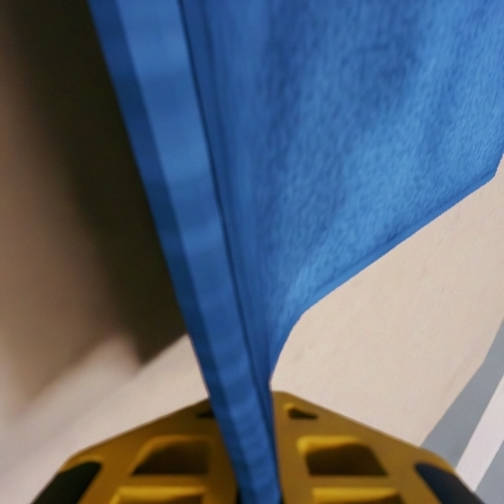

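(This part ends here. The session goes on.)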